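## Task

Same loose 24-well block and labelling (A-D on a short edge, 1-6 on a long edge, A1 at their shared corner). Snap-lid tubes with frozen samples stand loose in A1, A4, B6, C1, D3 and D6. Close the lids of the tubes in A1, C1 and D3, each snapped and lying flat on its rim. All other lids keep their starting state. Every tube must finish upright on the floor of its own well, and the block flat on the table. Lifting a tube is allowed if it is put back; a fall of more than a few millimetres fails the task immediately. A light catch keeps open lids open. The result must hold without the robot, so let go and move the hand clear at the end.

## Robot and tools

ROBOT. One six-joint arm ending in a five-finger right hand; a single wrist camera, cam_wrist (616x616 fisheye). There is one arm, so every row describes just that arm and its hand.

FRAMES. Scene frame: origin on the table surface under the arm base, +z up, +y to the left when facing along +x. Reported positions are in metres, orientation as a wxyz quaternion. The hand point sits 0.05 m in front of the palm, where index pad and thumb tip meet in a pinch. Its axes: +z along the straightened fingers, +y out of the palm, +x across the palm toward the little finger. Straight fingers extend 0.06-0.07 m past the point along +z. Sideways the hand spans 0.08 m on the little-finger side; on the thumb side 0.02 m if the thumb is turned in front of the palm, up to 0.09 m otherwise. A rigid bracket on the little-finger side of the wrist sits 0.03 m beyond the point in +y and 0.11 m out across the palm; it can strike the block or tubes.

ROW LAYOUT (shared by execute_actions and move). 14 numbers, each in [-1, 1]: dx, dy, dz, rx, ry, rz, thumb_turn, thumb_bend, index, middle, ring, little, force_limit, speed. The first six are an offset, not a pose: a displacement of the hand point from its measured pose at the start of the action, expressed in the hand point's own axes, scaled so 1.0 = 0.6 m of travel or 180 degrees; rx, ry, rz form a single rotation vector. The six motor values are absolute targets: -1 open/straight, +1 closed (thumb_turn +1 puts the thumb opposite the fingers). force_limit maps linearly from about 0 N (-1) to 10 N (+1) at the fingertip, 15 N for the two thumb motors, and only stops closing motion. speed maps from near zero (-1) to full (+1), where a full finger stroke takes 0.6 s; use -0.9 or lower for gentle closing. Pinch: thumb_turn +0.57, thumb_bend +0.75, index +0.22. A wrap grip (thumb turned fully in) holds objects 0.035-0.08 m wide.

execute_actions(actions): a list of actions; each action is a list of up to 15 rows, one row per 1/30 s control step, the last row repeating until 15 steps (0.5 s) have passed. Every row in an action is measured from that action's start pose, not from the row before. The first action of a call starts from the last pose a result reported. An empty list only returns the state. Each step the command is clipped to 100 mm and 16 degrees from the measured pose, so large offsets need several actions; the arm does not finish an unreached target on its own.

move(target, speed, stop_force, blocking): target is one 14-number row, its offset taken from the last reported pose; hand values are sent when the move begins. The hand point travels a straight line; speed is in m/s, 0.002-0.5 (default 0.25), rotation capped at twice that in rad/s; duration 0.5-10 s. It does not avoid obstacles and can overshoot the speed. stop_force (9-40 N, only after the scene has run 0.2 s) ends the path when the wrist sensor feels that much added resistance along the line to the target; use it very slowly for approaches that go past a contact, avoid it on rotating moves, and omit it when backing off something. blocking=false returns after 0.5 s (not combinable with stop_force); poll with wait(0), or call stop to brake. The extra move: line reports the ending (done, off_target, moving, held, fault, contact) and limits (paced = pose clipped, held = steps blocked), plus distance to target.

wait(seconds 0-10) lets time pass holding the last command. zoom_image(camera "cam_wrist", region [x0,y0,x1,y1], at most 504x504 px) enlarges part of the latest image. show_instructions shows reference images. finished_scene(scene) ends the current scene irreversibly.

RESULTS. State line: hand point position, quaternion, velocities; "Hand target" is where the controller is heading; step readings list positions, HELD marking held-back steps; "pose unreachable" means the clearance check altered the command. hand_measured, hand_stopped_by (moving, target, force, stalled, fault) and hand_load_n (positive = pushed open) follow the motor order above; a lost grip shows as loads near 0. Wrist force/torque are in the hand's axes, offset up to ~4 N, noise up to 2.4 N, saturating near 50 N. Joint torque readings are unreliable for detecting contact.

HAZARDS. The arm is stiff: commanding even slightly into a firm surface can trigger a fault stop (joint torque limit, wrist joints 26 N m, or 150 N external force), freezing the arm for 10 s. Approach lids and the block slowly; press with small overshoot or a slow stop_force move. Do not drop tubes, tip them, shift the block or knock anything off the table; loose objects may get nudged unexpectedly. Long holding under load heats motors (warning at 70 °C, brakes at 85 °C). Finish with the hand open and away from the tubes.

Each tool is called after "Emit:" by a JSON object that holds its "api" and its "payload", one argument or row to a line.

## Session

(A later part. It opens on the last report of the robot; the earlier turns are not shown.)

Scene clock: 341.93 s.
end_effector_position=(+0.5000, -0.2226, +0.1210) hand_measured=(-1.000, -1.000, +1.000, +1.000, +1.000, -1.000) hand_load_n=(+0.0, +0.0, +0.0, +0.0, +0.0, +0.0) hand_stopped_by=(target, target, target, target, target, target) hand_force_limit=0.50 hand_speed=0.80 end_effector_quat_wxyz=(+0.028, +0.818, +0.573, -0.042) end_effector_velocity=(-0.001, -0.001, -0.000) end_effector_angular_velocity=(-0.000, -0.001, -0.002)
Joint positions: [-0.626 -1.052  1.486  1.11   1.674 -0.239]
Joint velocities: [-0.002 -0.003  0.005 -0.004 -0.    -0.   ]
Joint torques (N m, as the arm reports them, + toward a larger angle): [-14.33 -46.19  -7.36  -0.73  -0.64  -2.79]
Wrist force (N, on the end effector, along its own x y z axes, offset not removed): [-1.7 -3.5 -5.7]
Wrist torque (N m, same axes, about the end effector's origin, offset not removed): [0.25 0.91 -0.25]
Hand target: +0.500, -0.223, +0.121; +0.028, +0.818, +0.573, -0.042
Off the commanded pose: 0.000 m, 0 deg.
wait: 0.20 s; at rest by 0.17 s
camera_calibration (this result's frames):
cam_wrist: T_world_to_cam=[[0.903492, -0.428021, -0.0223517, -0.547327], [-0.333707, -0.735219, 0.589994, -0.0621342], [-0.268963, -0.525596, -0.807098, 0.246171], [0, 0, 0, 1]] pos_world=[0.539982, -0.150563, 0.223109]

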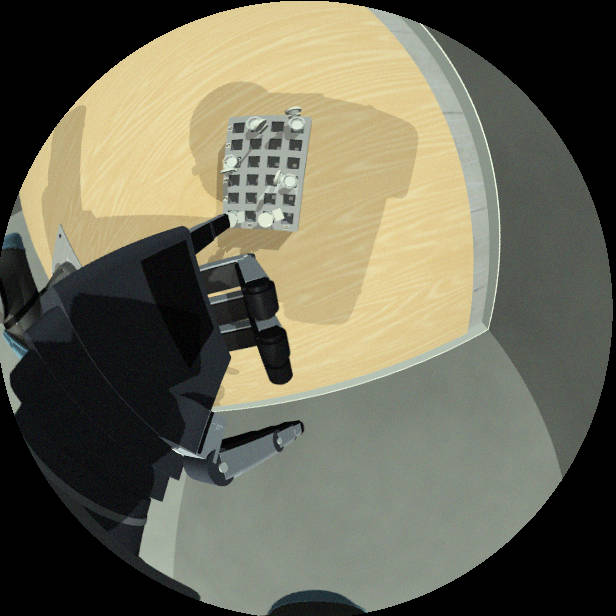

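Emit:
{"api": "execute_actions", "payload": {
  "actions": [
    [[0,-0.001,0.0004,0,0,0,-1,-1,1,1,1,-1,0.5,0.8],[0.0001,-0.002,0.0009,0,0,0,-1,-1,1,1,1,-1,0.5,0.8],[0.0002,-0.0033,0.0016,0,0,0,-1,-1,1,1,1,-1,0.5,0.8],[0.0003,-0.0046,0.0025,0,0,0,-1,-1,1,1,1,-1,0.5,0.8],[0.0004,-0.006,0.0036,0,0,0,-1,-1,1,1,1,-1,0.5,0.8],[0.0005,-0.0073,0.0048,0,0,0,-1,-1,1,1,1,-1,0.5,0.8],[0.0006,-0.0085,0.006,0,0,0,-1,-1,1,1,1,-1,0.5,0.8],[0.0007,-0.0096,0.0073,0,0,0,-1,-1,1,1,1,-1,0.5,0.8],[0.0009,-0.0105,0.0087,0,0,0,-1,-1,1,1,1,-1,0.5,0.8],[0.001,-0.011,0.0102,0,0,0,-1,-1,1,1,1,-1,0.5,0.8],[0.0012,-0.0113,0.0117,0,0,0,-1,-1,1,1,1,-1,0.5,0.8],[0.0013,-0.0113,0.013,0,0,0,-1,-1,1,1,1,-1,0.5,0.8]]
  ]
}}

Emit:
{"api": "zoom_image", "payload": {
  "camera": "cam_wrist",
  "region": [200, 180, 270, 250]
}}

Scene clock: 357.00 s.
end_effector_position=(+0.4941, -0.2204, +0.1147) hand_measured=(-1.000, -1.000, +1.000, +1.000, +1.000, -1.000) hand_load_n=(+0.0, +0.0, +0.0, +0.0, +0.0, +0.0) hand_stopped_by=(target, target, target, target, target, target) hand_force_limit=0.50 hand_speed=0.80 end_effector_quat_wxyz=(+0.028, +0.818, +0.573, -0.042) end_effector_velocity=(-0.006, +0.001, -0.013) end_effector_angular_velocity=(-0.000, -0.001, -0.003)
Joint positions: [-0.629 -1.059  1.515  1.088  1.674 -0.242]
Joint velocities: [-0.006  0.     0.035 -0.037 -0.001 -0.003]
Joint torques (N m, as the arm reports them, + toward a larger angle): [-13.71 -39.94  -8.48   0.48  -0.97  -2.67]
Wrist force (N, on the end effector, along its own x y z axes, offset not removed): [-3.3 1.3 -0.2]
Wrist torque (N m, same axes, about the end effector's origin, offset not removed): [0.16 0.52 -0.11]
Hand target: +0.494, -0.220, +0.113; +0.028, +0.818, +0.573, -0.042
Off the commanded pose: 0.002 m, 0 deg.
Step readings (end_effector_position):
0: (+0.4998, -0.2225, +0.1210)
1: (+0.4998, -0.2225, +0.1210)
2: (+0.4998, -0.2225, +0.1210)
4: (+0.4993, -0.2223, +0.1207)
8: (+0.4972, -0.2216, +0.1192)
15: end_effector_position above
camera_calibration (this result's frames):
cam_wrist: T_world_to_cam=[[0.903474, -0.428054, -0.0224589, -0.541262], [-0.333673, -0.735226, 0.590004, -0.0587788], [-0.269066, -0.52556, -0.807088, 0.240625], [0, 0, 0, 1]] pos_world=[0.534148, -0.148442, 0.216729]

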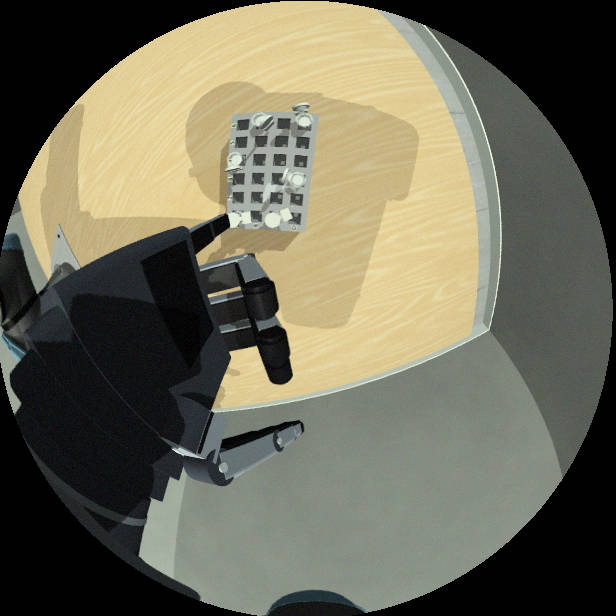

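Region (200, 180, 270, 250) of cam_wrist's 616x616 image, scaled by 7.200, with more detail than that image has.

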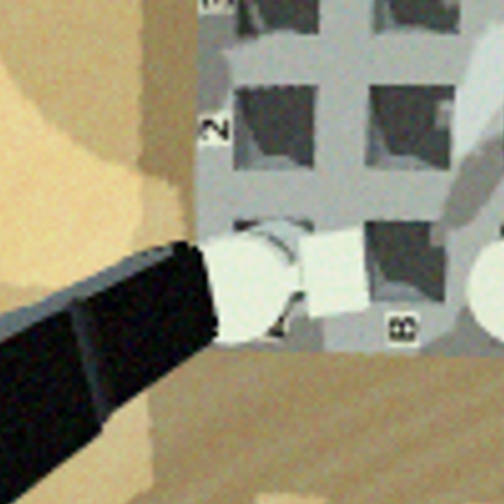

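Emit:
{"api": "move", "payload": {
  "target": [0.0013,0.0005,0.013,0,0,0,-1,-1,1,1,1,-1,0.5,0.8],
  "speed": 0.005,
  "stop_force": 30
}}

Emit:
{"api": "zoom_image", "payload": {
  "camera": "cam_wrist",
  "region": [200, 130, 330, 260]
}}

Scene clock: 367.73 s.
end_effector_position=(+0.4942, -0.2204, +0.1081) hand_measured=(-1.000, -1.000, +1.000, +1.000, +1.000, -1.000) hand_load_n=(+0.0, +0.0, +0.0, +0.0, +0.0, +0.5) hand_stopped_by=(target, target, target, target, target, target) hand_force_limit=0.50 hand_speed=0.80 end_effector_quat_wxyz=(+0.028, +0.818, +0.573, -0.042) end_effector_velocity=(-0.001, +0.001, +0.002) end_effector_angular_velocity=(+0.001, +0.001, +0.000)
Joint positions: [-0.629 -1.052  1.523  1.074  1.674 -0.242]
Joint velocities: [ 0.    -0.003  0.     0.004 -0.001 -0.   ]
Joint torques (N m, as the arm reports them, + toward a larger angle): [  7.41 -29.46 -11.8   -2.49   0.61   3.  ]
Wrist force (N, on the end effector, along its own x y z axes, offset not removed): [-5.5 -6.1 -42.4]
Wrist torque (N m, same axes, about the end effector's origin, offset not removed): [2.87 2.77 -0.70]
Hand target: +0.494, -0.220, +0.108; +0.028, +0.818, +0.573, -0.042
Off the commanded pose: 0.001 m, 0 deg.
move: contact
camera_calibration (this result's frames):
cam_wrist: T_world_to_cam=[[0.903476, -0.428037, -0.0226919, -0.541419], [-0.333555, -0.735324, 0.589949, -0.0549357], [-0.269206, -0.525436, -0.807122, 0.235422], [0, 0, 0, 1]] pos_world=[0.534212, -0.148444, 0.210138]

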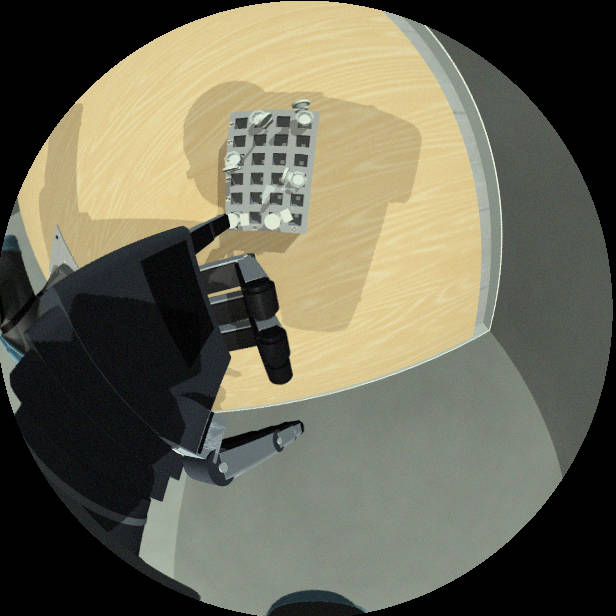

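Region (200, 130, 330, 260) of cam_wrist's 616x616 image, scaled by 3.877, with more detail than that image has.

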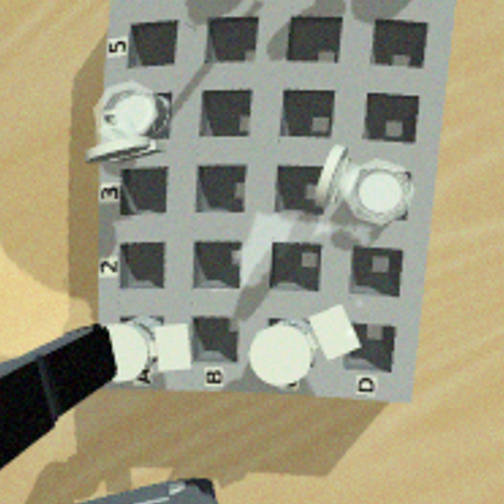

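Emit:
{"api": "execute_actions", "payload": {
  "actions": [
    [[-0.0005,0,-0.005,0,0,0,-1,-1,1,1,1,-1,0.5,0.8],[-0.001,0,-0.01,0,0,0,-1,-1,1,1,1,-1,0.5,0.8],[-0.0005,0.002,-0.015,0,0,0,-1,-1,1,1,1,-1,0.5,0.8],[0.002,0.008,-0.02,0,0,0,-1,-1,1,1,1,-1,0.5,0.8],[0.006,0.016,-0.025,0,0,0,-1,-1,1,1,1,-1,0.5,0.8],[0.01,0.025,-0.029,0,0,0,-1,-1,1,1,1,-1,0.5,0.8],[0.015,0.035,-0.031,0,0,0,-1,-1,1,1,1,-1,0.5,0.8],[0.02,0.045,-0.032,0,0,0,-1,-1,1,1,1,-1,0.5,0.8],[0.025,0.055,-0.0325,0,0,0,-1,-1,1,1,1,-1,0.5,0.8],[0.03,0.065,-0.033,0,0,0,-1,-1,1,1,1,-1,0.5,0.8],[0.034,0.074,-0.0333,0,0,0,-1,-1,1,1,1,-1,0.5,0.8],[0.038,0.082,-0.0335,0,0,0,-1,-1,1,1,1,-1,0.5,0.8],[0.041,0.088,-0.0335,0,0,0,-1,-1,1,1,1,-1,0.5,0.8],[0.0435,0.093,-0.0333,0,0,0,-1,-1,1,1,1,-1,0.5,0.8],[0.0448,0.0955,-0.033,0,0,0,-1,-1,1,1,1,-1,0.5,0.8]]
  ]
}}

Emit:
{"api": "wait", "payload": {
  "seconds": 0.4
}}

Emit:
{"api": "zoom_image", "payload": {
  "camera": "cam_wrist",
  "region": [195, 180, 275, 260]
}}

Scene clock: 419.60 s.
end_effector_position=(+0.5383, -0.2136, +0.1246) hand_measured=(-1.000, -1.000, +1.000, +1.000, +1.000, -1.000) hand_load_n=(+0.0, +0.0, +0.0, +0.0, +0.0, +0.0) hand_stopped_by=(target, target, target, target, target, target) hand_force_limit=0.50 hand_speed=0.80 end_effector_quat_wxyz=(+0.029, +0.818, +0.574, -0.040) end_effector_velocity=(+0.144, +0.014, +0.004) end_effector_angular_velocity=(-0.000, -0.010, -0.000)
Joint positions: [-0.569 -0.979  1.36   1.167  1.673 -0.184]
Joint velocities: [ 0.167  0.305 -0.511  0.215 -0.001  0.169]
Joint torques (N m, as the arm reports them, + toward a larger angle): [  9.64 -30.9  -28.24   3.52   0.44   3.26]
Wrist force (N, on the end effector, along its own x y z axes, offset not removed): [-2.6 -0.6 -1.5]
Wrist torque (N m, same axes, about the end effector's origin, offset not removed): [-0.12 0.58 -0.12]
Hand target: +0.557, -0.212, +0.125; +0.030, +0.818, +0.573, -0.040
Off the commanded pose: 0.020 m, 0 deg.
Step readings (end_effector_position):
0: (+0.4942, -0.2205, +0.1084)
1: (+0.4942, -0.2205, +0.1084)
2: (+0.4942, -0.2205, +0.1088)
4: (+0.4944, -0.2205, +0.1111)
8: (+0.5026, -0.2189, +0.1189)
15: end_effector_position above
camera_calibration (this result's frames):
cam_wrist: T_world_to_cam=[[0.9045, -0.426048, -0.0190501, -0.578569], [-0.33428, -0.735998, 0.588697, -0.0445347], [-0.264834, -0.526108, -0.808129, 0.261849], [0, 0, 0, 1]] pos_world=[0.577775, -0.141515, 0.226803]

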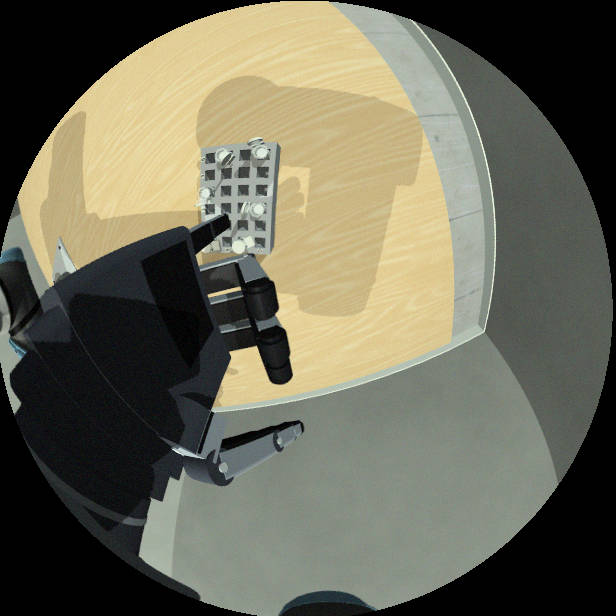

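Scene clock: 420.00 s.
end_effector_position=(+0.5561, -0.2120, +0.1248) hand_measured=(-1.000, -1.000, +1.000, +1.000, +1.000, -1.000) hand_load_n=(+0.0, +0.0, +0.0, +0.0, +0.0, +0.0) hand_stopped_by=(target, target, target, target, target, target) hand_force_limit=0.50 hand_speed=0.80 end_effector_quat_wxyz=(+0.030, +0.818, +0.573, -0.040) end_effector_velocity=(+0.004, +0.000, +0.001) end_effector_angular_velocity=(-0.001, -0.002, +0.000)
Joint positions: [-0.549 -0.94   1.295  1.194  1.674 -0.163]
Joint velocities: [ 0.005  0.008 -0.015  0.005  0.     0.004]
Joint torques (N m, as the arm reports them, + toward a larger angle): [ 10.03 -31.63 -28.08   3.36   1.59   2.85]
Wrist force (N, on the end effector, along its own x y z axes, offset not removed): [-3.6 0.8 -0.7]
Wrist torque (N m, same axes, about the end effector's origin, offset not removed): [0.06 0.57 -0.26]
Hand target: +0.557, -0.212, +0.125; +0.030, +0.818, +0.573, -0.040
Off the commanded pose: 0.002 m, 0 deg.
wait: 0.40 s; no rest
camera_calibration (this result's frames):
cam_wrist: T_world_to_cam=[[0.9043, -0.426497, -0.0184833, -0.594046], [-0.334803, -0.735413, 0.589131, -0.0372047], [-0.264855, -0.526563, -0.807826, 0.267498], [0, 0, 0, 1]] pos_world=[0.595588, -0.139865, 0.227031]

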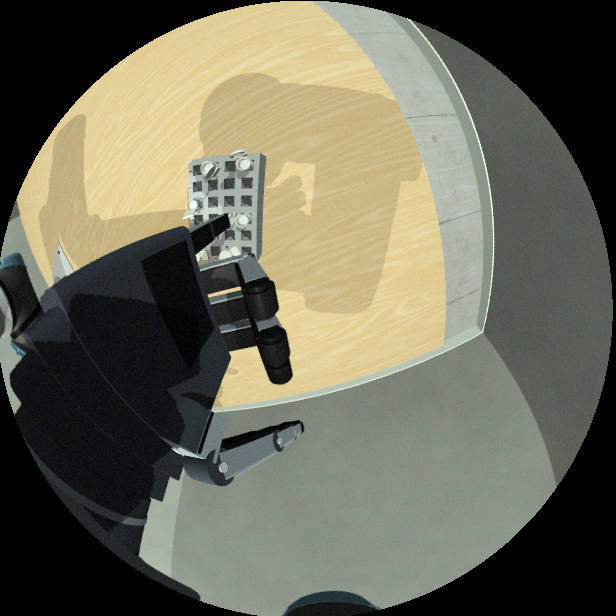

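Region (195, 180, 275, 260) of cam_wrist's 616x616 image, scaled by 6.300, with more detail than that image has.

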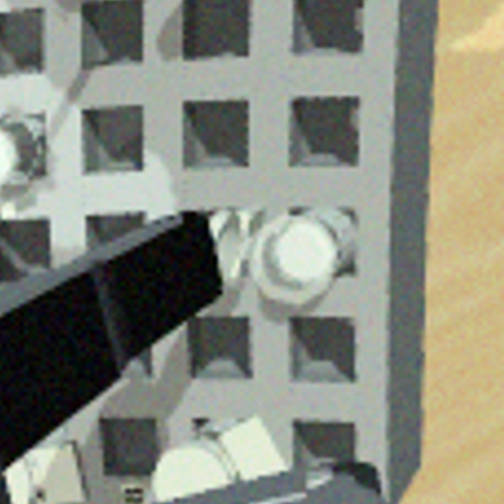

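Emit:
{"api": "move", "payload": {
  "target": [-0.0042,0.004,0.008,0,0,0,-1,-1,1,1,1,-1,0.5,0.8],
  "speed": 0.005,
  "stop_force": 9
}}

Emit:
{"api": "zoom_image", "payload": {
  "camera": "cam_wrist",
  "region": [195, 180, 275, 260]
}}

Scene clock: 440.10 s.
end_effector_position=(+0.5571, -0.2146, +0.1217) hand_measured=(-1.000, -1.000, +1.000, +1.000, +1.000, -1.000) hand_load_n=(+0.0, +0.0, +0.0, +0.0, +0.0, -0.5) hand_stopped_by=(target, target, target, target, target, target) hand_force_limit=0.50 hand_speed=0.80 end_effector_quat_wxyz=(+0.030, +0.818, +0.573, -0.040) end_effector_velocity=(-0.000, +0.002, +0.001) end_effector_angular_velocity=(+0.001, +0.002, +0.002)
Joint positions: [-0.553 -0.934  1.292  1.19   1.674 -0.167]
Joint velocities: [ 0.002 -0.002 -0.     0.005 -0.     0.   ]
Joint torques (N m, as the arm reports them, + toward a larger angle): [ 11.56 -46.68 -18.58   2.13  -0.74   1.33]
Wrist force (N, on the end effector, along its own x y z axes, offset not removed): [-2.2 1.8 -13.5]
Wrist torque (N m, same axes, about the end effector's origin, offset not removed): [0.95 1.05 -0.05]
Hand target: +0.557, -0.214, +0.122; +0.030, +0.818, +0.573, -0.040
Off the commanded pose: 0.002 m, 0 deg.
move: contact
camera_calibration (this result's frames):
cam_wrist: T_world_to_cam=[[0.904302, -0.426493, -0.0184731, -0.596141], [-0.334804, -0.735409, 0.589135, -0.036957], [-0.264847, -0.526571, -0.807823, 0.263797], [0, 0, 0, 1]] pos_world=[0.596584, -0.14252, 0.223862]

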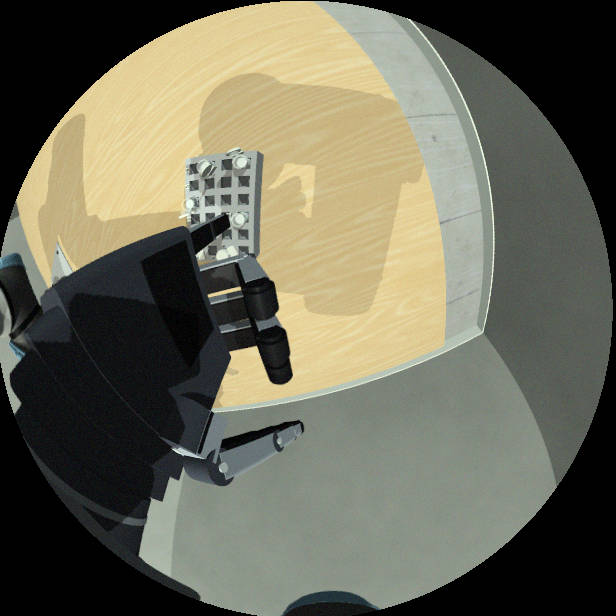

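Region (195, 180, 275, 260) of cam_wrist's 616x616 image, scaled by 6.300, with more detail than that image has.

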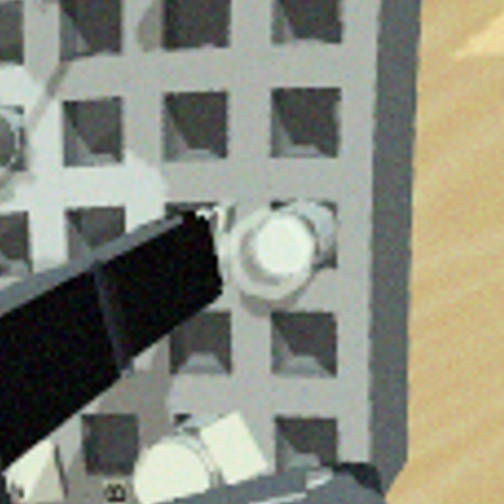

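Emit:
{"api": "execute_actions", "payload": {
  "actions": [
    [[-0.0002,0.0005,0,0,0,0,-1,-1,1,1,1,-1,0.5,0.8],[-0.0005,0.0011,0,0,0,0,-1,-1,1,1,1,-1,0.5,0.8],[-0.0008,0.0018,0.0001,0,0,0,-1,-1,1,1,1,-1,0.5,0.8],[-0.0012,0.0028,0.0001,0,0,0,-1,-1,1,1,1,-1,0.5,0.8],[-0.0016,0.0037,0.0002,0,0,0,-1,-1,1,1,1,-1,0.5,0.8],[-0.002,0.0046,0.0003,0,0,0,-1,-1,1,1,1,-1,0.5,0.8],[-0.0023,0.0055,0.0004,0,0,0,-1,-1,1,1,1,-1,0.5,0.8],[-0.0027,0.0064,0.0007,0,0,0,-1,-1,1,1,1,-1,0.5,0.8],[-0.003,0.0074,0.0009,0,0,0,-1,-1,1,1,1,-1,0.5,0.8],[-0.0034,0.0083,0.0012,0,0,0,-1,-1,1,1,1,-1,0.5,0.8],[-0.0038,0.0092,0.0016,0,0,0,-1,-1,1,1,1,-1,0.5,0.8],[-0.0041,0.0101,0.002,0,0,0,-1,-1,1,1,1,-1,0.5,0.8]]
  ]
}}

Emit:
{"api": "zoom_image", "payload": {
  "camera": "cam_wrist",
  "region": [195, 180, 275, 260]
}}

Scene clock: 457.03 s.
end_effector_position=(+0.5611, -0.2184, +0.1210) hand_measured=(-1.000, -1.000, +1.000, +1.000, +1.000, -1.000) hand_load_n=(+0.0, +0.0, +0.0, +0.0, +0.0, -2.0) hand_stopped_by=(target, target, target, target, target, target) hand_force_limit=0.50 hand_speed=0.80 end_effector_quat_wxyz=(+0.030, +0.818, +0.573, -0.040) end_effector_velocity=(+0.007, -0.007, -0.003) end_effector_angular_velocity=(-0.000, +0.000, +0.000)
Joint positions: [-0.555 -0.922  1.274  1.196  1.674 -0.169]
Joint velocities: [-0.004  0.023 -0.033  0.009  0.    -0.005]
Joint torques (N m, as the arm reports them, + toward a larger angle): [-12.38 -29.23 -25.63   3.65  -0.54  -2.61]
Wrist force (N, on the end effector, along its own x y z axes, offset not removed): [-3.9 2.1 -5.7]
Wrist torque (N m, same axes, about the end effector's origin, offset not removed): [0.22 0.71 -0.18]
Hand target: +0.562, -0.219, +0.121; +0.030, +0.818, +0.573, -0.040
Off the commanded pose: 0.001 m, 0 deg.
Step readings (end_effector_position):
0: (+0.5571, -0.2144, +0.1219)
1: (+0.5571, -0.2144, +0.1219)
2: (+0.5571, -0.2144, +0.1219)
4: (+0.5573, -0.2145, +0.1218)
8: (+0.5585, -0.2158, +0.1217)
15: end_effector_position above
camera_calibration (this result's frames):
cam_wrist: T_world_to_cam=[[0.904313, -0.42647, -0.0184702, -0.601399], [-0.334767, -0.735379, 0.589193, -0.0379786], [-0.264855, -0.526632, -0.807781, 0.262311], [0, 0, 0, 1]] pos_world=[0.600613, -0.146266, 0.223159]

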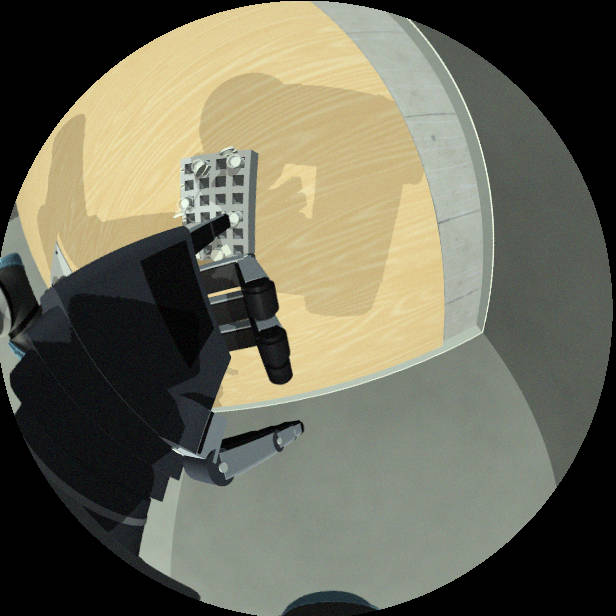

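Region (195, 180, 275, 260) of cam_wrist's 616x616 image, scaled by 6.300, with more detail than that image has.

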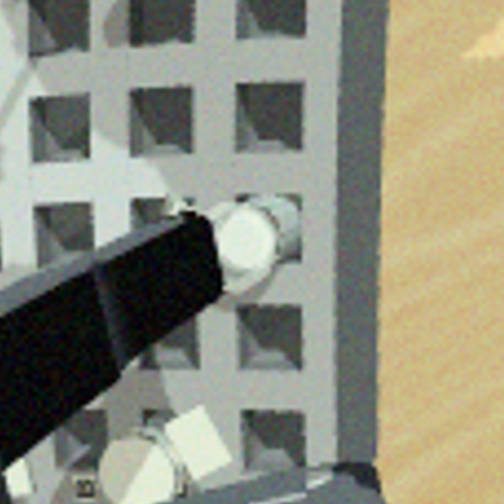

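Emit:
{"api": "execute_actions", "payload": {
  "actions": [
    [[-0.0009,0.0025,0.0013,0,0,0,-1,-1,1,1,1,-1,0.5,0.8],[-0.0013,0.0034,0.0018,0,0,0,-1,-1,1,1,1,-1,0.5,0.8],[-0.0016,0.0044,0.0027,0,0,0,-1,-1,1,1,1,-1,0.5,0.8],[-0.002,0.0055,0.0037,0,0,0,-1,-1,1,1,1,-1,0.5,0.8],[-0.0023,0.0066,0.0049,0,0,0,-1,-1,1,1,1,-1,0.5,0.8],[-0.0027,0.0077,0.0062,0,0,0,-1,-1,1,1,1,-1,0.5,0.8],[-0.0029,0.0086,0.0075,0,0,0,-1,-1,1,1,1,-1,0.5,0.8],[-0.0032,0.0095,0.0089,0,0,0,-1,-1,1,1,1,-1,0.5,0.8],[-0.0033,0.0101,0.0103,0,0,0,-1,-1,1,1,1,-1,0.5,0.8],[-0.0034,0.0106,0.0114,0,0,0,-1,-1,1,1,1,-1,0.5,0.8],[-0.0034,0.0109,0.0125,0,0,0,-1,-1,1,1,1,-1,0.5,0.8],[-0.0034,0.011,0.0133,0,0,0,-1,-1,1,1,1,-1,0.5,0.8]]
  ]
}}

Emit:
{"api": "zoom_image", "payload": {
  "camera": "cam_wrist",
  "region": [185, 180, 265, 260]
}}

Scene clock: 478.13 s.
end_effector_position=(+0.5660, -0.2229, +0.1144) hand_measured=(-1.000, -1.000, +1.000, +1.000, +1.000, -1.000) hand_load_n=(+0.0, +0.0, +0.0, +0.0, +0.0, -0.5) hand_stopped_by=(target, target, target, target, target, target) hand_force_limit=0.50 hand_speed=0.80 end_effector_quat_wxyz=(+0.030, +0.818, +0.573, -0.040) end_effector_velocity=(+0.003, -0.005, -0.010) end_effector_angular_velocity=(+0.000, +0.000, -0.002)
Joint positions: [-0.558 -0.902  1.258  1.192  1.674 -0.172]
Joint velocities: [-0.004  0.02  -0.008 -0.012 -0.    -0.002]
Joint torques (N m, as the arm reports them, + toward a larger angle): [-11.88 -32.44 -27.87   0.6   -0.1   -2.75]
Wrist force (N, on the end effector, along its own x y z axes, offset not removed): [-2.4 0.1 -4.2]
Wrist torque (N m, same axes, about the end effector's origin, offset not removed): [0.10 0.53 -0.17]
Hand target: +0.566, -0.223, +0.113; +0.030, +0.818, +0.573, -0.040
Off the commanded pose: 0.001 m, 0 deg.
Step readings (end_effector_position):
0: (+0.5619, -0.2191, +0.1207)
1: (+0.5619, -0.2191, +0.1207)
2: (+0.5620, -0.2192, +0.1207)
4: (+0.5623, -0.2195, +0.1203)
8: (+0.5638, -0.2209, +0.1186)
15: end_effector_position above
camera_calibration (this result's frames):
cam_wrist: T_world_to_cam=[[0.904313, -0.426469, -0.0184857, -0.607805], [-0.334763, -0.735392, 0.589179, -0.0357822], [-0.264861, -0.526614, -0.807791, 0.255896], [0, 0, 0, 1]] pos_world=[0.605444, -0.150765, 0.216557]

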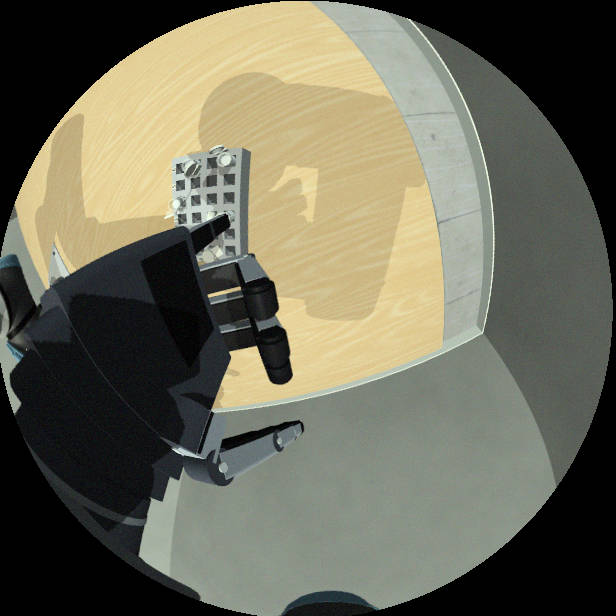

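Region (185, 180, 265, 260) of cam_wrist's 616x616 image, scaled by 6.300, with more detail than that image has.

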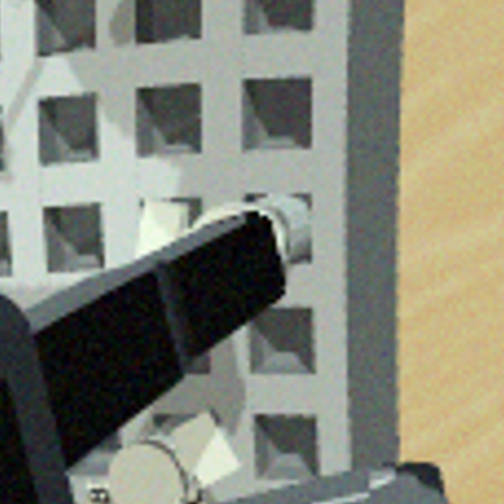

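The D3 lid is down under the fingertip with its tab swung up flat. Pressing it home.

Emit:
{"api": "move", "payload": {
  "target": [0.001,0.0007,0.013,0,0,0,-1,-1,1,1,1,-1,0.5,0.8],
  "speed": 0.005,
  "stop_force": 30
}}

Scene clock: 484.07 s.
end_effector_position=(+0.5662, -0.2232, +0.1076) hand_measured=(-1.000, -1.000, +1.000, +1.000, +1.000, -1.000) hand_load_n=(+0.0, +0.0, +0.0, +0.0, +0.0, -6.0) hand_stopped_by=(target, target, target, target, target, target) hand_force_limit=0.50 hand_speed=0.80 end_effector_quat_wxyz=(+0.030, +0.818, +0.573, -0.040) end_effector_velocity=(+0.000, +0.001, +0.002) end_effector_angular_velocity=(+0.000, -0.000, +0.001)
Joint positions: [-0.558 -0.895  1.264  1.179  1.674 -0.173]
Joint velocities: [ 0.001 -0.002 -0.002  0.004 -0.001 -0.   ]
Joint torques (N m, as the arm reports them, + toward a larger angle): [-12.23 -30.91 -13.66   0.74   0.86  -2.96]
Wrist force (N, on the end effector, along its own x y z axes, offset not removed): [-8.9 4.7 -44.3]
Wrist torque (N m, same axes, about the end effector's origin, offset not removed): [2.16 3.36 -0.29]
Hand target: +0.566, -0.223, +0.108; +0.030, +0.818, +0.573, -0.040
Off the commanded pose: 0.001 m, 0 deg.
move: contact
camera_calibration (this result's frames):
cam_wrist: T_world_to_cam=[[0.904305, -0.426471, -0.0188178, -0.608265], [-0.334592, -0.735479, 0.589168, -0.0320105], [-0.265103, -0.526492, -0.807791, 0.250496], [0, 0, 0, 1]] pos_world=[0.605754, -0.151066, 0.209762]

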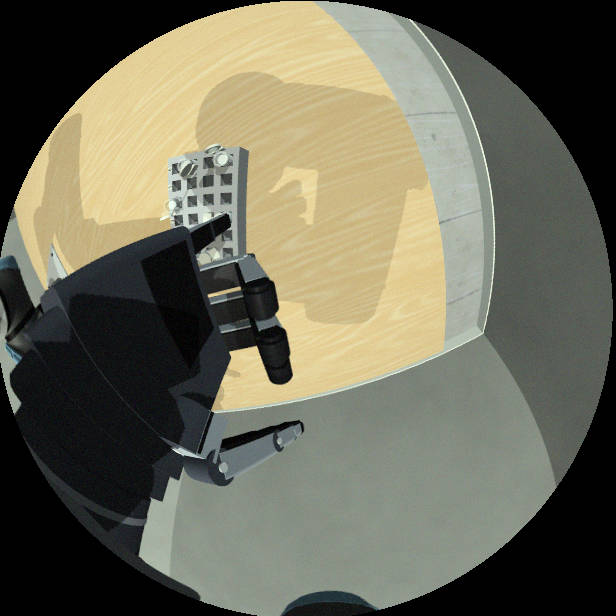

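Emit:
{"api": "execute_actions", "payload": {
  "actions": [
    [[-0.0004,0,-0.004,0,0,0,-1,-1,1,1,1,-1,0.5,0.8],[-0.0008,0,-0.008,0,0,0,-1,-1,1,1,1,-1,0.5,0.8],[-0.0012,0,-0.012,0,0,0,-1,-1,1,1,1,-1,0.5,0.8],[-0.004,-0.003,-0.012,0,0,0,-1,-1,1,1,1,-1,0.5,0.8],[-0.009,-0.008,-0.0115,0,0,0,-1,-1,1,1,1,-1,0.5,0.8],[-0.015,-0.014,-0.011,0,0,0,-1,-1,1,1,1,-1,0.5,0.8],[-0.022,-0.021,-0.01,0,0,0,-1,-1,1,1,1,-1,0.5,0.8],[-0.029,-0.028,-0.009,0,0,0,-1,-1,1,1,1,-1,0.5,0.8],[-0.036,-0.035,-0.008,0,0,0,-1,-1,1,1,1,-1,0.5,0.8],[-0.042,-0.041,-0.007,0,0,0,-1,-1,1,1,1,-1,0.5,0.8],[-0.047,-0.046,-0.006,0,0,0,-1,-1,1,1,1,-1,0.5,0.8],[-0.051,-0.05,-0.005,0,0,0,-1,-1,1,1,1,-1,0.5,0.8],[-0.0535,-0.053,-0.0045,0,0,0,-1,-1,1,1,1,-1,0.5,0.8],[-0.0546,-0.0538,-0.004,0,0,0,-1,-1,1,1,1,-1,0.5,0.8],[-0.0546,-0.0538,-0.0035,0,0,0,-1,-1,1,1,1,-1,0.5,0.8]]
  ]
}}

Emit:
{"api": "wait", "payload": {
  "seconds": 0.35
}}

Emit:
{"api": "zoom_image", "payload": {
  "camera": "cam_wrist",
  "region": [190, 160, 280, 250]
}}

Scene clock: 510.73 s.
end_effector_position=(+0.5346, -0.2381, +0.1136) hand_measured=(-1.000, -1.000, +1.000, +1.000, +1.000, -1.000) hand_load_n=(+0.0, +0.0, +0.0, +0.0, +0.0, +0.0) hand_stopped_by=(target, target, target, target, target, target) hand_force_limit=0.50 hand_speed=0.80 end_effector_quat_wxyz=(+0.029, +0.818, +0.573, -0.041) end_effector_velocity=(-0.087, -0.039, -0.006) end_effector_angular_velocity=(+0.004, +0.003, -0.001)
Joint positions: [-0.614 -0.96   1.357  1.147  1.674 -0.227]
Joint velocities: [-0.159 -0.156  0.275 -0.13  -0.006 -0.159]
Joint torques (N m, as the arm reports them, + toward a larger angle): [-11.03 -48.4   -9.61   0.64  -1.31  -2.99]
Wrist force (N, on the end effector, along its own x y z axes, offset not removed): [-2.5 -1.2 0.9]
Wrist torque (N m, same axes, about the end effector's origin, offset not removed): [-0.34 0.33 -0.20]
Hand target: +0.525, -0.242, +0.113; +0.029, +0.818, +0.573, -0.041
Off the commanded pose: 0.011 m, 0 deg.
Step readings (end_effector_position):
0: (+0.5664, -0.2233, +0.1080)
1: (+0.5664, -0.2233, +0.1080)
2: (+0.5663, -0.2232, +0.1083)
4: (+0.5662, -0.2232, +0.1101)
8: (+0.5609, -0.2259, +0.1136)
15: end_effector_position above
camera_calibration (this result's frames):
cam_wrist: T_world_to_cam=[[0.9037, -0.427664, -0.0207442, -0.585661], [-0.334295, -0.735014, 0.589916, -0.0572531], [-0.267533, -0.526172, -0.807198, 0.240486], [0, 0, 0, 1]] pos_world=[0.57446, -0.166011, 0.215745]

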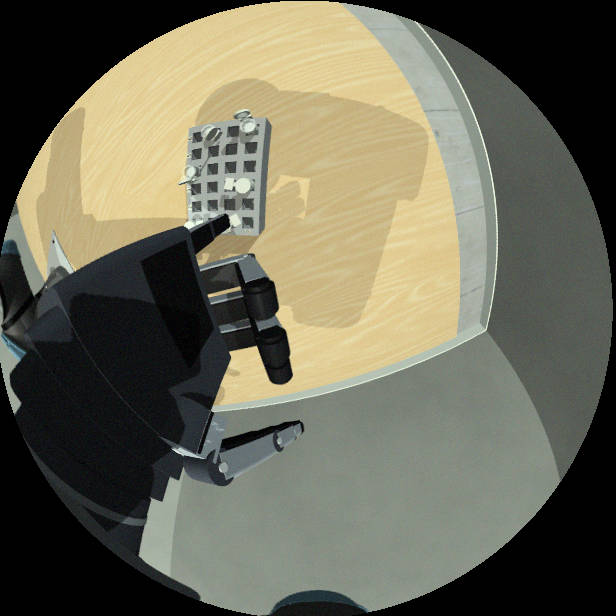

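Scene clock: 511.10 s.
end_effector_position=(+0.5254, -0.2423, +0.1128) hand_measured=(-1.000, -1.000, +1.000, +1.000, +1.000, -1.000) hand_load_n=(+0.0, +0.0, +0.0, +0.0, +0.0, +0.0) hand_stopped_by=(target, target, target, target, target, target) hand_force_limit=0.50 hand_speed=0.80 end_effector_quat_wxyz=(+0.029, +0.818, +0.573, -0.041) end_effector_velocity=(-0.003, -0.001, -0.001) end_effector_angular_velocity=(+0.001, +0.002, +0.001)
Joint positions: [-0.631 -0.977  1.387  1.132  1.673 -0.245]
Joint velocities: [-0.004 -0.004  0.009 -0.004  0.    -0.006]
Joint torques (N m, as the arm reports them, + toward a larger angle): [-12.31 -51.77  -9.11   0.75  -1.12  -2.59]
Wrist force (N, on the end effector, along its own x y z axes, offset not removed): [-3.5 -0.9 -1.3]
Wrist torque (N m, same axes, about the end effector's origin, offset not removed): [-0.07 0.57 -0.18]
Hand target: +0.525, -0.242, +0.113; +0.029, +0.818, +0.573, -0.041
Off the commanded pose: 0.001 m, 0 deg.
wait: 0.37 s; no rest
camera_calibration (this result's frames):
cam_wrist: T_world_to_cam=[[0.90398, -0.427102, -0.0201236, -0.579169], [-0.334286, -0.735308, 0.589555, -0.0629487], [-0.266597, -0.526219, -0.807478, 0.234639], [0, 0, 0, 1]] pos_world=[0.565068, -0.17018, 0.214922]

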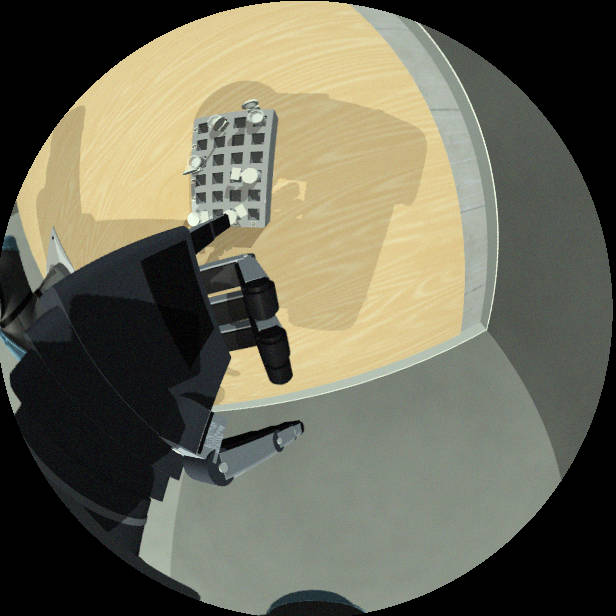

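Region (190, 160, 280, 250) of cam_wrist's 616x616 image, scaled by 5.600, with more detail than that image has.

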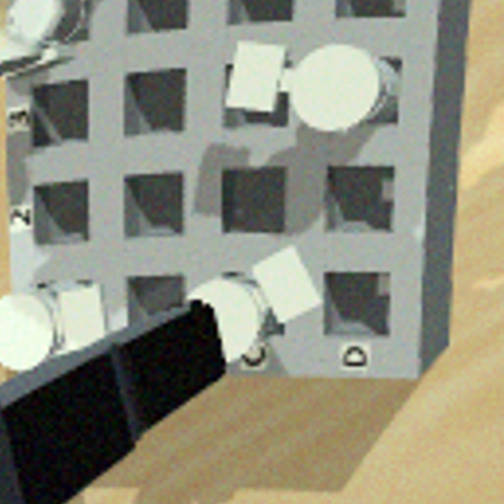

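Emit:
{"api": "execute_actions", "payload": {
  "actions": []
}}

Scene clock: 533.03 s.
end_effector_position=(+0.5251, -0.2424, +0.1128) hand_measured=(-1.000, -1.000, +1.000, +1.000, +1.000, -1.000) hand_load_n=(+0.0, +0.0, +0.0, +0.0, +0.0, +0.0) hand_stopped_by=(target, target, target, target, target, target) hand_force_limit=0.50 hand_speed=0.80 end_effector_quat_wxyz=(+0.029, +0.818, +0.573, -0.041) end_effector_velocity=(+0.000, -0.000, +0.001) end_effector_angular_velocity=(-0.001, -0.001, -0.000)
Joint positions: [-0.632 -0.978  1.388  1.132  1.673 -0.246]
Joint velocities: [-0.    -0.001 -0.001 -0.     0.     0.   ]
Joint torques (N m, as the arm reports them, + toward a larger angle): [-12.87 -51.31  -8.91   0.84  -0.97  -2.85]
Wrist force (N, on the end effector, along its own x y z axes, offset not removed): [-2.2 0.2 -0.3]
Wrist torque (N m, same axes, about the end effector's origin, offset not removed): [-0.02 0.35 -0.11]
Hand target: +0.525, -0.242, +0.113; +0.029, +0.818, +0.573, -0.041
Off the commanded pose: 0.000 m, 0 deg.
camera_calibration (this result's frames):
cam_wrist: T_world_to_cam=[[0.903983, -0.427096, -0.0201023, -0.578963], [-0.334295, -0.735311, 0.589546, -0.0631206], [-0.266574, -0.526219, -0.807485, 0.234457], [0, 0, 0, 1]] pos_world=[0.564772, -0.17031, 0.214895]

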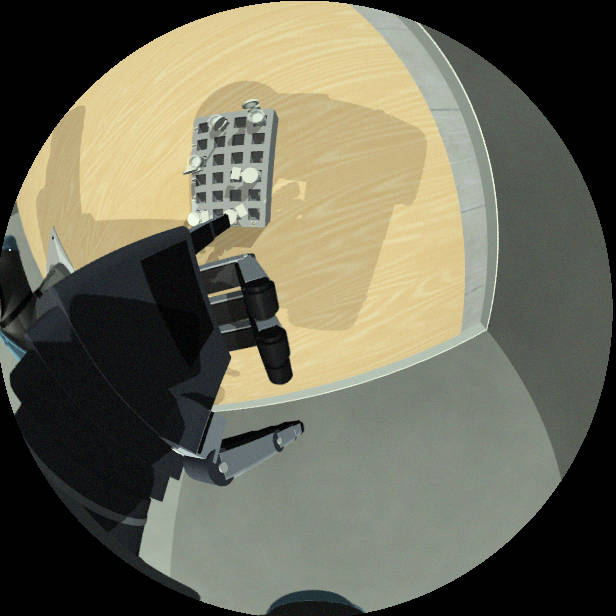

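Emit:
{"api": "move", "payload": {
  "target": [0.001,0,0.010,0,0,0,-1,-1,1,1,1,-1,0.5,0.8],
  "speed": 0.005,
  "stop_force": 33
}}

Scene clock: 537.37 s.
end_effector_position=(+0.5250, -0.2423, +0.1089) hand_measured=(-1.000, -1.000, +1.000, +1.000, +1.000, -1.000) hand_load_n=(+0.0, +0.0, +0.0, +0.0, +0.0, +0.5) hand_stopped_by=(target, target, target, target, target, target) hand_force_limit=0.50 hand_speed=0.80 end_effector_quat_wxyz=(+0.029, +0.818, +0.573, -0.041) end_effector_velocity=(+0.000, +0.001, +0.002) end_effector_angular_velocity=(+0.000, -0.000, +0.002)
Joint positions: [-0.632 -0.974  1.393  1.124  1.673 -0.246]
Joint velocities: [ 0.002 -0.002 -0.001  0.004 -0.     0.   ]
Joint torques (N m, as the arm reports them, + toward a larger angle): [-10.06 -31.18 -17.84  -1.65  -1.18  -2.47]
Wrist force (N, on the end effector, along its own x y z axes, offset not removed): [-7.7 -3.0 -39.9]
Wrist torque (N m, same axes, about the end effector's origin, offset not removed): [2.55 2.85 -0.66]
Hand target: +0.525, -0.242, +0.109; +0.029, +0.818, +0.573, -0.041
Off the commanded pose: 0.002 m, 0 deg.
move: contact
camera_calibration (this result's frames):
cam_wrist: T_world_to_cam=[[0.903976, -0.427093, -0.0204665, -0.578888], [-0.334116, -0.735431, 0.589497, -0.0609603], [-0.266822, -0.526053, -0.807511, 0.231532], [0, 0, 0, 1]] pos_world=[0.56471, -0.170273, 0.211052]

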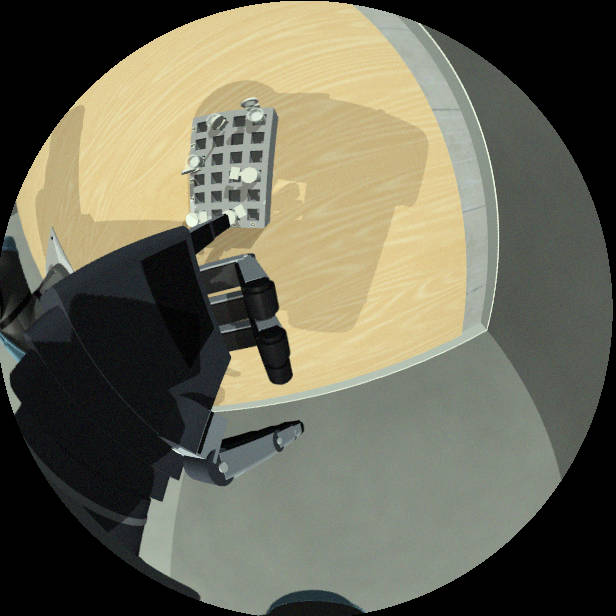

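Emit:
{"api": "zoom_image", "payload": {
  "camera": "cam_wrist",
  "region": [160, 90, 300, 250]
}}

Region (160, 90, 300, 250) of cam_wrist's 616x616 image, scaled by 3.150, with more detail than that image has; it fills the left 441 columns of this view, and the rest is white.

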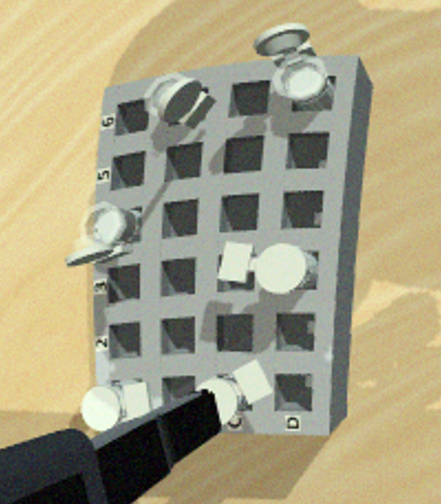

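Emit:
{"api": "move", "payload": {
  "target": [-0.006,-0.0,-0.05,0,0,0,-1,-1,1,1,1,-1,0.5,0.8],
  "speed": 0.15
}}

Emit:
{"api": "zoom_image", "payload": {
  "camera": "cam_wrist",
  "region": [170, 140, 290, 240]
}}

Scene clock: 548.77 s.
end_effector_position=(+0.5248, -0.2429, +0.1389) hand_measured=(-1.000, -1.000, +1.000, +1.000, +1.000, -1.000) hand_load_n=(+0.0, +0.0, +0.0, +0.0, +0.0, +0.0) hand_stopped_by=(target, target, target, target, target, target) hand_force_limit=0.50 hand_speed=0.80 end_effector_quat_wxyz=(+0.029, +0.818, +0.573, -0.041) end_effector_velocity=(-0.000, -0.001, +0.002) end_effector_angular_velocity=(-0.000, -0.000, -0.001)
Joint positions: [-0.633 -1.001  1.355  1.189  1.673 -0.247]
Joint velocities: [-0.001 -0.002 -0.003  0.004  0.    -0.   ]
Joint torques (N m, as the arm reports them, + toward a larger angle): [-11.55 -50.89 -27.83   3.26  -0.94  -2.75]
Wrist force (N, on the end effector, along its own x y z axes, offset not removed): [-2.4 1.4 0.1]
Wrist torque (N m, same axes, about the end effector's origin, offset not removed): [0.16 0.33 -0.07]
Hand target: +0.525, -0.243, +0.139; +0.029, +0.818, +0.573, -0.041
Off the commanded pose: 0.000 m, 0 deg.
move: done
camera_calibration (this result's frames):
cam_wrist: T_world_to_cam=[[0.903979, -0.427088, -0.0204437, -0.578329], [-0.334125, -0.73543, 0.589494, -0.0791102], [-0.266801, -0.526059, -0.807514, 0.255387], [0, 0, 0, 1]] pos_world=[0.564502, -0.170829, 0.24104]

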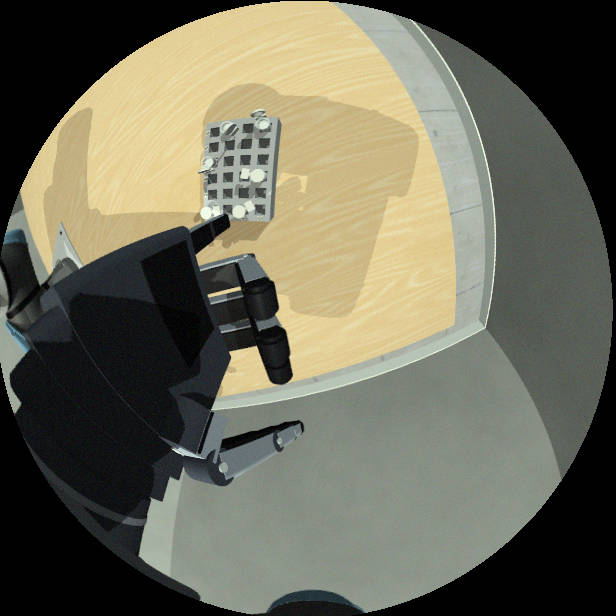

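Region (170, 140, 290, 240) of cam_wrist's 616x616 image, scaled by 4.200, with more detail than that image has.

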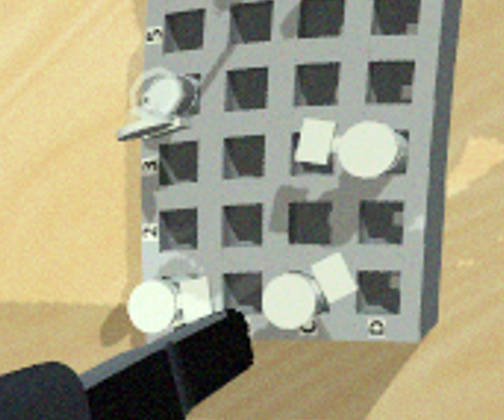

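Emit:
{"api": "move", "payload": {
  "target": [-0.06,-0.2,-0.04,0,0,0,-1,-1,1,1,1,-1,0.5,0.8],
  "speed": 0.25
}}

Scene clock: 570.60 s.
end_effector_position=(+0.4007, -0.2336, +0.1663) hand_measured=(-1.000, -1.000, +1.000, +1.000, +1.000, -1.000) hand_load_n=(+0.0, +0.0, +0.0, +0.0, +0.0, +0.0) hand_stopped_by=(target, target, target, target, target, target) hand_force_limit=0.50 hand_speed=0.80 end_effector_quat_wxyz=(+0.029, +0.818, +0.573, -0.041) end_effector_velocity=(-0.002, -0.001, +0.001) end_effector_angular_velocity=(-0.001, -0.002, -0.000)
Joint positions: [-0.794 -1.3    1.716  1.11   1.667 -0.408]
Joint velocities: [-0.005 -0.006  0.005 -0.001 -0.001 -0.005]
Joint torques (N m, as the arm reports them, + toward a larger angle): [-12.48 -37.72  -8.59   0.75  -1.19  -2.76]
Wrist force (N, on the end effector, along its own x y z axes, offset not removed): [-3.9 0.0 -1.8]
Wrist torque (N m, same axes, about the end effector's origin, offset not removed): [-0.04 0.60 -0.32]
Hand target: +0.400, -0.234, +0.166; +0.029, +0.818, +0.573, -0.041
Off the commanded pose: 0.000 m, 0 deg.
move: done
camera_calibration (this result's frames):
cam_wrist: T_world_to_cam=[[0.903932, -0.427173, -0.0207389, -0.461611], [-0.333998, -0.735393, 0.589612, -0.129953], [-0.267117, -0.526043, -0.80742, 0.249431], [0, 0, 0, 1]] pos_world=[0.440488, -0.161543, 0.268444]

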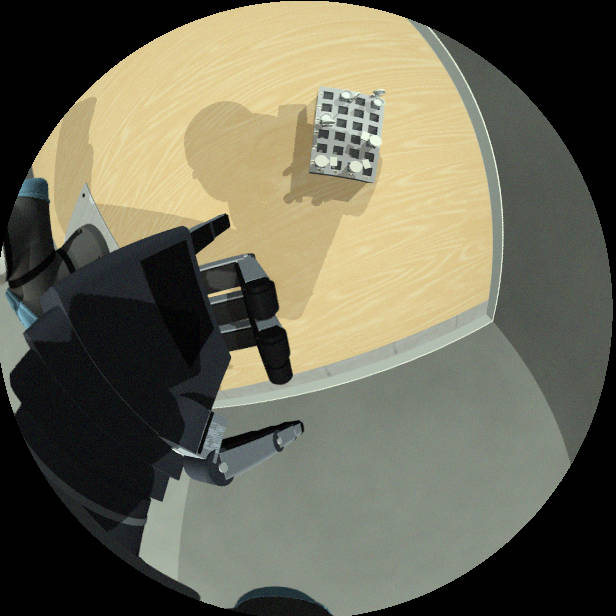

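Emit:
{"api": "zoom_image", "payload": {
  "camera": "cam_wrist",
  "region": [275, 80, 400, 210]
}}

Region (275, 80, 400, 210) of cam_wrist's 616x616 image, scaled by 3.877, with more detail than that image has; it fills the left 485 columns of this view, and the rest is white.

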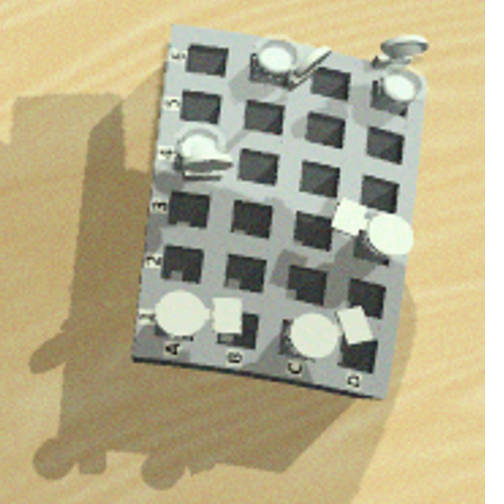

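In the camera view, A1, C1 and D3 are shut, A4, B6 and D6 are still open, and the hand is clear of the block.

Emit:
{"api": "finished_scene", "payload": {
  "scene": 2
}}

The scene is finished: the task was done.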